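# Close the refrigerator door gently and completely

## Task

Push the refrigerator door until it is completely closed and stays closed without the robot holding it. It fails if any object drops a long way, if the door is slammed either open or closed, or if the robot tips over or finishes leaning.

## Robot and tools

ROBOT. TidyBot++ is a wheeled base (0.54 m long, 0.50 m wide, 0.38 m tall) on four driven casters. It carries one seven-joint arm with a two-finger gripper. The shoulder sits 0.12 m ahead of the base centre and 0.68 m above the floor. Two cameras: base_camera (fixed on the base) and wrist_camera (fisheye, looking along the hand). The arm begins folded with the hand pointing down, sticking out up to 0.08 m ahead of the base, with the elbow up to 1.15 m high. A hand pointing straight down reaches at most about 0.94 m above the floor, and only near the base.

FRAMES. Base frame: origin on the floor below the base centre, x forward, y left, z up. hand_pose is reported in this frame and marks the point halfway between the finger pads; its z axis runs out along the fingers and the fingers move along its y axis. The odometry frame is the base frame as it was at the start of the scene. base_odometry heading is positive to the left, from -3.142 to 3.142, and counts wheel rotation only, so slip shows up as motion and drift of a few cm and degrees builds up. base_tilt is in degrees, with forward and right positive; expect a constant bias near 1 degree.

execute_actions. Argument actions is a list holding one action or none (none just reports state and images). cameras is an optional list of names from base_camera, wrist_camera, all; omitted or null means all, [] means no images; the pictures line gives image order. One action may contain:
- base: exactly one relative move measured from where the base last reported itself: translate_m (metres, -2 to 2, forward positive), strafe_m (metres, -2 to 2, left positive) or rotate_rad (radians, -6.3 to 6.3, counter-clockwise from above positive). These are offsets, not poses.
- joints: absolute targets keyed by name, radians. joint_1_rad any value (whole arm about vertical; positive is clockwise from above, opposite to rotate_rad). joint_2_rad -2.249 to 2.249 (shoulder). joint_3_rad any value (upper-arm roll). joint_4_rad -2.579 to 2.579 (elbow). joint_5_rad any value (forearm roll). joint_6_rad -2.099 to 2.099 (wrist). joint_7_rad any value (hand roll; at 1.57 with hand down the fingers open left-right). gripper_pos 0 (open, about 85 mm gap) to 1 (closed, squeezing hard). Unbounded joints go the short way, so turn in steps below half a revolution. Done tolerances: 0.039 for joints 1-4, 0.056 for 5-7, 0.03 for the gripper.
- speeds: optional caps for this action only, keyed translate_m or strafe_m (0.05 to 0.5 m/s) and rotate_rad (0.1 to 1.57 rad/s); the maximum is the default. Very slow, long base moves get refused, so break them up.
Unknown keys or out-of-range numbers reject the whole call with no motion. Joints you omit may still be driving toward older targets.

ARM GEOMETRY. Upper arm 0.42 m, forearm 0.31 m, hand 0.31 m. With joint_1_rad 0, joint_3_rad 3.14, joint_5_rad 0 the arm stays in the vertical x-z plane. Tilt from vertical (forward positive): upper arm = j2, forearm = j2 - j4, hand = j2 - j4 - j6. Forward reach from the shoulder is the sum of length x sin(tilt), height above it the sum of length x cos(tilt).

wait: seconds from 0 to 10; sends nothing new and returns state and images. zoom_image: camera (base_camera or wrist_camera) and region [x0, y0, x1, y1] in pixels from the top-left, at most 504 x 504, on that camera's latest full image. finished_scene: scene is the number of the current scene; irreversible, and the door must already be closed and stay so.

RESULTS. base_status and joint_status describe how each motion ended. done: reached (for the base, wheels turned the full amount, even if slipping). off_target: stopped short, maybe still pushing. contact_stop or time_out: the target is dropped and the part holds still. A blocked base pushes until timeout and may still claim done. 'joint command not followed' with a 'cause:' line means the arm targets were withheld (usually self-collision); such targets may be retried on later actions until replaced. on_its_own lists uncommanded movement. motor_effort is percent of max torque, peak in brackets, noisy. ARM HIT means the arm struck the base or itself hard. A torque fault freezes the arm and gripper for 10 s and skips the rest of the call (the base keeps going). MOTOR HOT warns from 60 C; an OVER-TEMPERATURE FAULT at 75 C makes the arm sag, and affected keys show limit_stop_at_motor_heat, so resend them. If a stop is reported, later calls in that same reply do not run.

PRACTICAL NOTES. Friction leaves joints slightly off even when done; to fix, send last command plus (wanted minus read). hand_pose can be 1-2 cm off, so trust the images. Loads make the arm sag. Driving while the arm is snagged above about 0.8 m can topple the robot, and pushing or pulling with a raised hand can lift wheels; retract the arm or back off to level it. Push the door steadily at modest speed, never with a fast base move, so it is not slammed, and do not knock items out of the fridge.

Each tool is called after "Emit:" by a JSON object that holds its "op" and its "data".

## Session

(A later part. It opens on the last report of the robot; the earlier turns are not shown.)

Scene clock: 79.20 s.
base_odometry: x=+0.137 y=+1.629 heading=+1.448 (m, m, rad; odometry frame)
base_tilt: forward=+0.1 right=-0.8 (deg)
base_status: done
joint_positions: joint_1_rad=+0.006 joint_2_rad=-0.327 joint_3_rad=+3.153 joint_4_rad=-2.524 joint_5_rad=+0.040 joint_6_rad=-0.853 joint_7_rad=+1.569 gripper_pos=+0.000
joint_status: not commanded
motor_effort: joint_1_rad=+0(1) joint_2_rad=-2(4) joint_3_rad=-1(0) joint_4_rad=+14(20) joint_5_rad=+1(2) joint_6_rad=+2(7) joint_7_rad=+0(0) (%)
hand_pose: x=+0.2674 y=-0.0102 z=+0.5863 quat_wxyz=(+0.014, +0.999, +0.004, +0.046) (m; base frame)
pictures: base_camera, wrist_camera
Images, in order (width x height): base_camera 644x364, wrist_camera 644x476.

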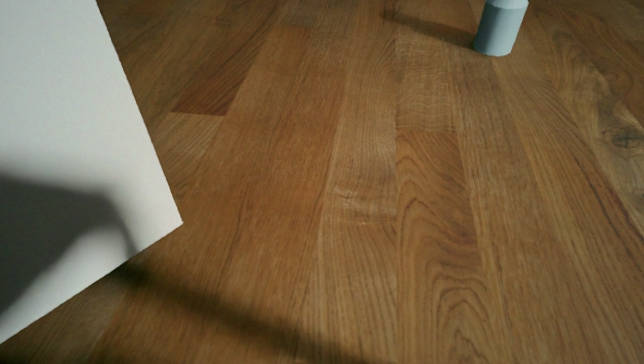

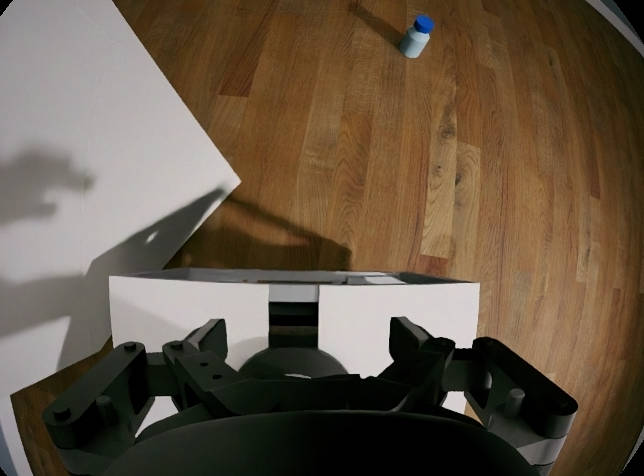

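Emit:
{"op": "execute_actions", "data": {"actions": [{"base":{"translate_m":0.25},"speeds":{"translate_m":0.08}}]}}

Emit:
{"op": "execute_actions", "data": {"actions": [{"base":{"strafe_m":0.15},"speeds":{"strafe_m":0.05}}]}}

Scene clock: 83.27 s.
base_odometry: x=+0.167 y=+1.878 heading=+1.448 (m, m, rad; odometry frame)
base_tilt: forward=+0.1 right=-0.9 (deg)
base_status: done
joint_positions: joint_1_rad=+0.006 joint_2_rad=-0.327 joint_3_rad=+3.153 joint_4_rad=-2.523 joint_5_rad=+0.040 joint_6_rad=-0.853 joint_7_rad=+1.569 gripper_pos=+0.000
joint_status: not commanded
motor_effort: joint_1_rad=+0(0) joint_2_rad=-2(4) joint_3_rad=-1(1) joint_4_rad=+14(15) joint_5_rad=+1(1) joint_6_rad=+2(2) joint_7_rad=+0(0) (%)
hand_pose: x=+0.2675 y=-0.0102 z=+0.5864 quat_wxyz=(+0.014, +0.999, +0.004, +0.046) (m; base frame)
pictures: base_camera, wrist_camera
Images, in order (width x height): base_camera 644x364, wrist_camera 644x476.

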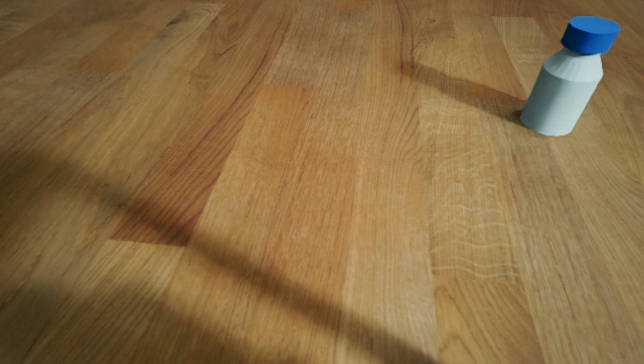

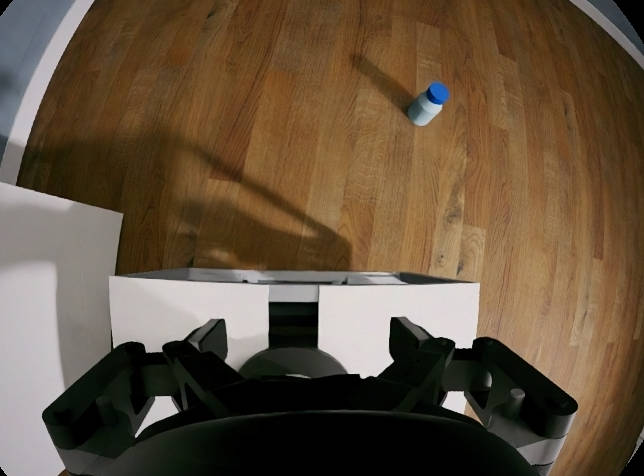

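Scene clock: 86.73 s.
base_odometry: x=+0.018 y=+1.896 heading=+1.448 (m, m, rad; odometry frame)
base_tilt: forward=+0.2 right=-0.9 (deg)
base_status: done
joint_positions: joint_1_rad=+0.006 joint_2_rad=-0.327 joint_3_rad=+3.153 joint_4_rad=-2.523 joint_5_rad=+0.040 joint_6_rad=-0.853 joint_7_rad=+1.569 gripper_pos=+0.000
joint_status: not commanded
motor_effort: joint_1_rad=+0(0) joint_2_rad=-2(2) joint_3_rad=-1(0) joint_4_rad=+14(14) joint_5_rad=+1(2) joint_6_rad=+1(2) joint_7_rad=+0(0) (%)
hand_pose: x=+0.2675 y=-0.0102 z=+0.5864 quat_wxyz=(+0.014, +0.999, +0.004, +0.046) (m; base frame)
pictures: base_camera, wrist_camera
Images, in order (width x height): base_camera 644x364, wrist_camera 644x476.

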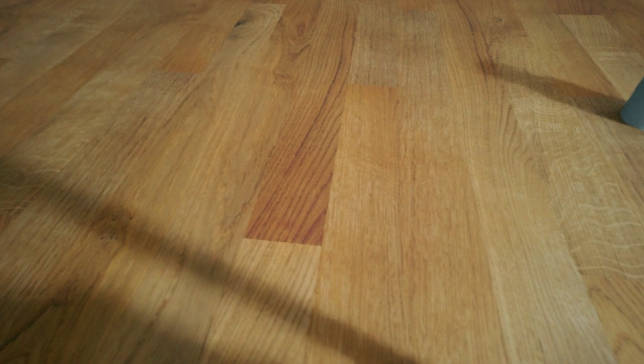

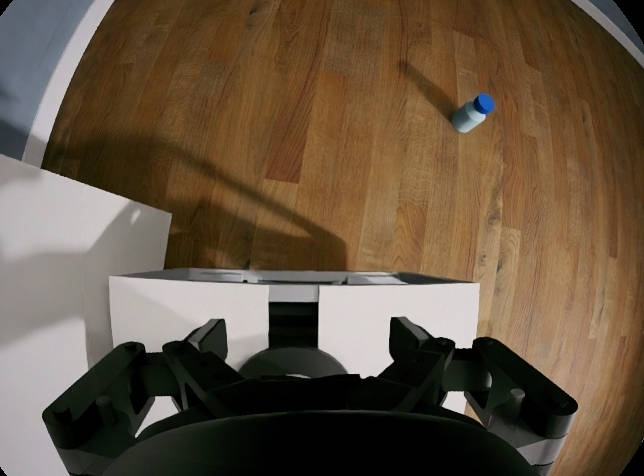

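Emit:
{"op": "execute_actions", "data": {"actions": [{"base":{"strafe_m":0.07},"speeds":{"strafe_m":0.05}}]}}

Scene clock: 88.90 s.
base_odometry: x=-0.051 y=+1.905 heading=+1.448 (m, m, rad; odometry frame)
base_tilt: forward=+0.2 right=-0.9 (deg)
base_status: done
joint_positions: joint_1_rad=+0.006 joint_2_rad=-0.327 joint_3_rad=+3.153 joint_4_rad=-2.523 joint_5_rad=+0.040 joint_6_rad=-0.853 joint_7_rad=+1.569 gripper_pos=+0.000
joint_status: not commanded
motor_effort: joint_1_rad=+0(0) joint_2_rad=-2(2) joint_3_rad=-1(0) joint_4_rad=+14(14) joint_5_rad=+1(2) joint_6_rad=+2(1) joint_7_rad=+0(0) (%)
hand_pose: x=+0.2675 y=-0.0102 z=+0.5864 quat_wxyz=(+0.014, +0.999, +0.004, +0.046) (m; base frame)
pictures: base_camera, wrist_camera
Images, in order (width x height): base_camera 644x364, wrist_camera 644x476.

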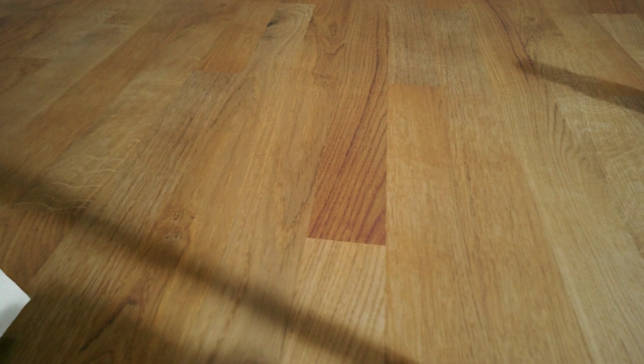

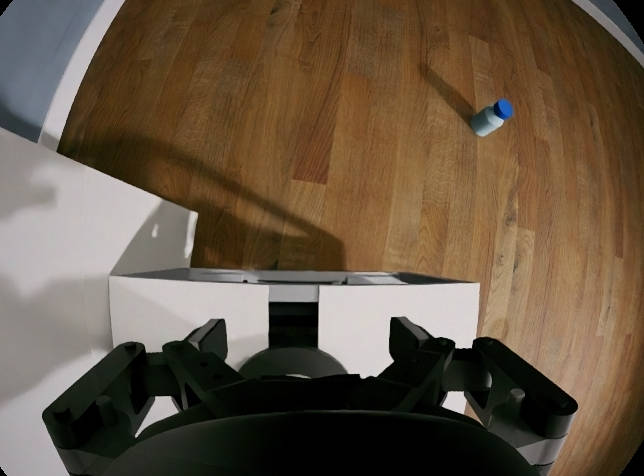

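Not touching yet; a little more.

Emit:
{"op": "execute_actions", "data": {"actions": [{"base":{"strafe_m":0.06},"speeds":{"strafe_m":0.05}}]}}

Emit:
{"op": "execute_actions", "data": {"actions": [{"base":{"strafe_m":0.05},"speeds":{"strafe_m":0.05}}]}}

Scene clock: 92.80 s.
base_odometry: x=-0.057 y=+1.906 heading=+1.444 (m, m, rad; odometry frame)
base_tilt: forward=+0.1 right=-0.9 (deg)
base_status: strafe_m time_out (by the wheels' count: +0.005 of +0.060)
joint_positions: joint_1_rad=+0.006 joint_2_rad=-0.328 joint_3_rad=+3.152 joint_4_rad=-2.523 joint_5_rad=+0.040 joint_6_rad=-0.853 joint_7_rad=+1.569 gripper_pos=+0.000
joint_status: not commanded
motor_effort: joint_1_rad=+0(0) joint_2_rad=-2(4) joint_3_rad=-1(7) joint_4_rad=+14(16) joint_5_rad=+1(2) joint_6_rad=+2(3) joint_7_rad=+0(0) (%)
hand_pose: x=+0.2680 y=-0.0101 z=+0.5867 quat_wxyz=(+0.014, +0.999, +0.004, +0.047) (m; base frame)
pictures: base_camera, wrist_camera
Images, in order (width x height): base_camera 644x364, wrist_camera 644x476.

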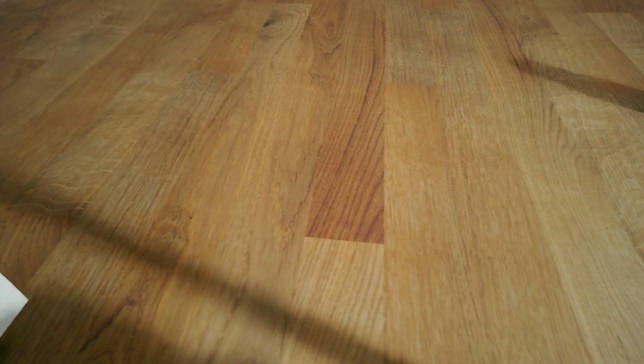

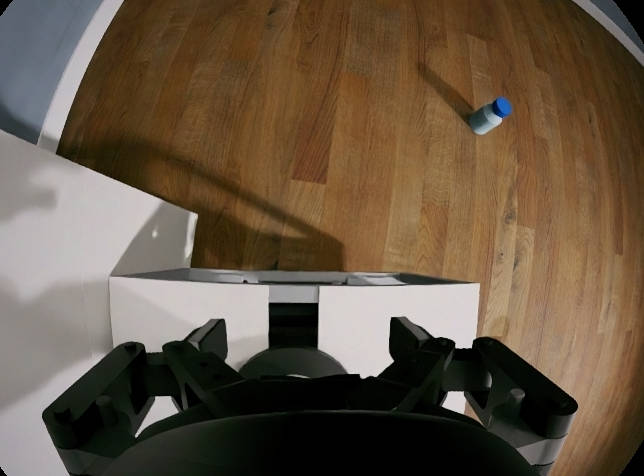

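not run: a stop came earlier in this reply.

Blocked: closed.

Emit:
{"op": "execute_actions", "data": {"actions": [{"base":{"strafe_m":-0.12}}]}}

Emit:
{"op": "finished_scene", "data": {"scene": 2}}

Scene clock: 94.43 s.
base_odometry: x=+0.062 y=+1.890 heading=+1.445 (m, m, rad; odometry frame)
base_tilt: forward=+0.1 right=-1.0 (deg)
base_status: done
joint_positions: joint_1_rad=+0.006 joint_2_rad=-0.328 joint_3_rad=+3.152 joint_4_rad=-2.523 joint_5_rad=+0.040 joint_6_rad=-0.853 joint_7_rad=+1.569 gripper_pos=+0.000
joint_status: not commanded
motor_effort: joint_1_rad=+0(0) joint_2_rad=-2(3) joint_3_rad=-1(0) joint_4_rad=+14(14) joint_5_rad=+1(2) joint_6_rad=+1(2) joint_7_rad=+0(0) (%)
hand_pose: x=+0.2680 y=-0.0101 z=+0.5867 quat_wxyz=(+0.014, +0.999, +0.004, +0.047) (m; base frame)
pictures: base_camera, wrist_camera
Images, in order (width x height): base_camera 644x364, wrist_camera 644x476.

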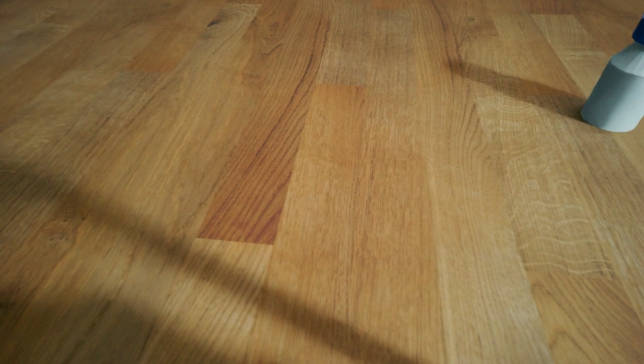

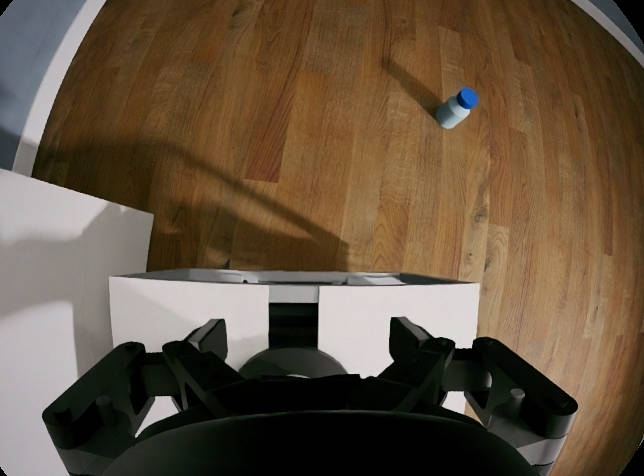

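The scene is finished: the task was done.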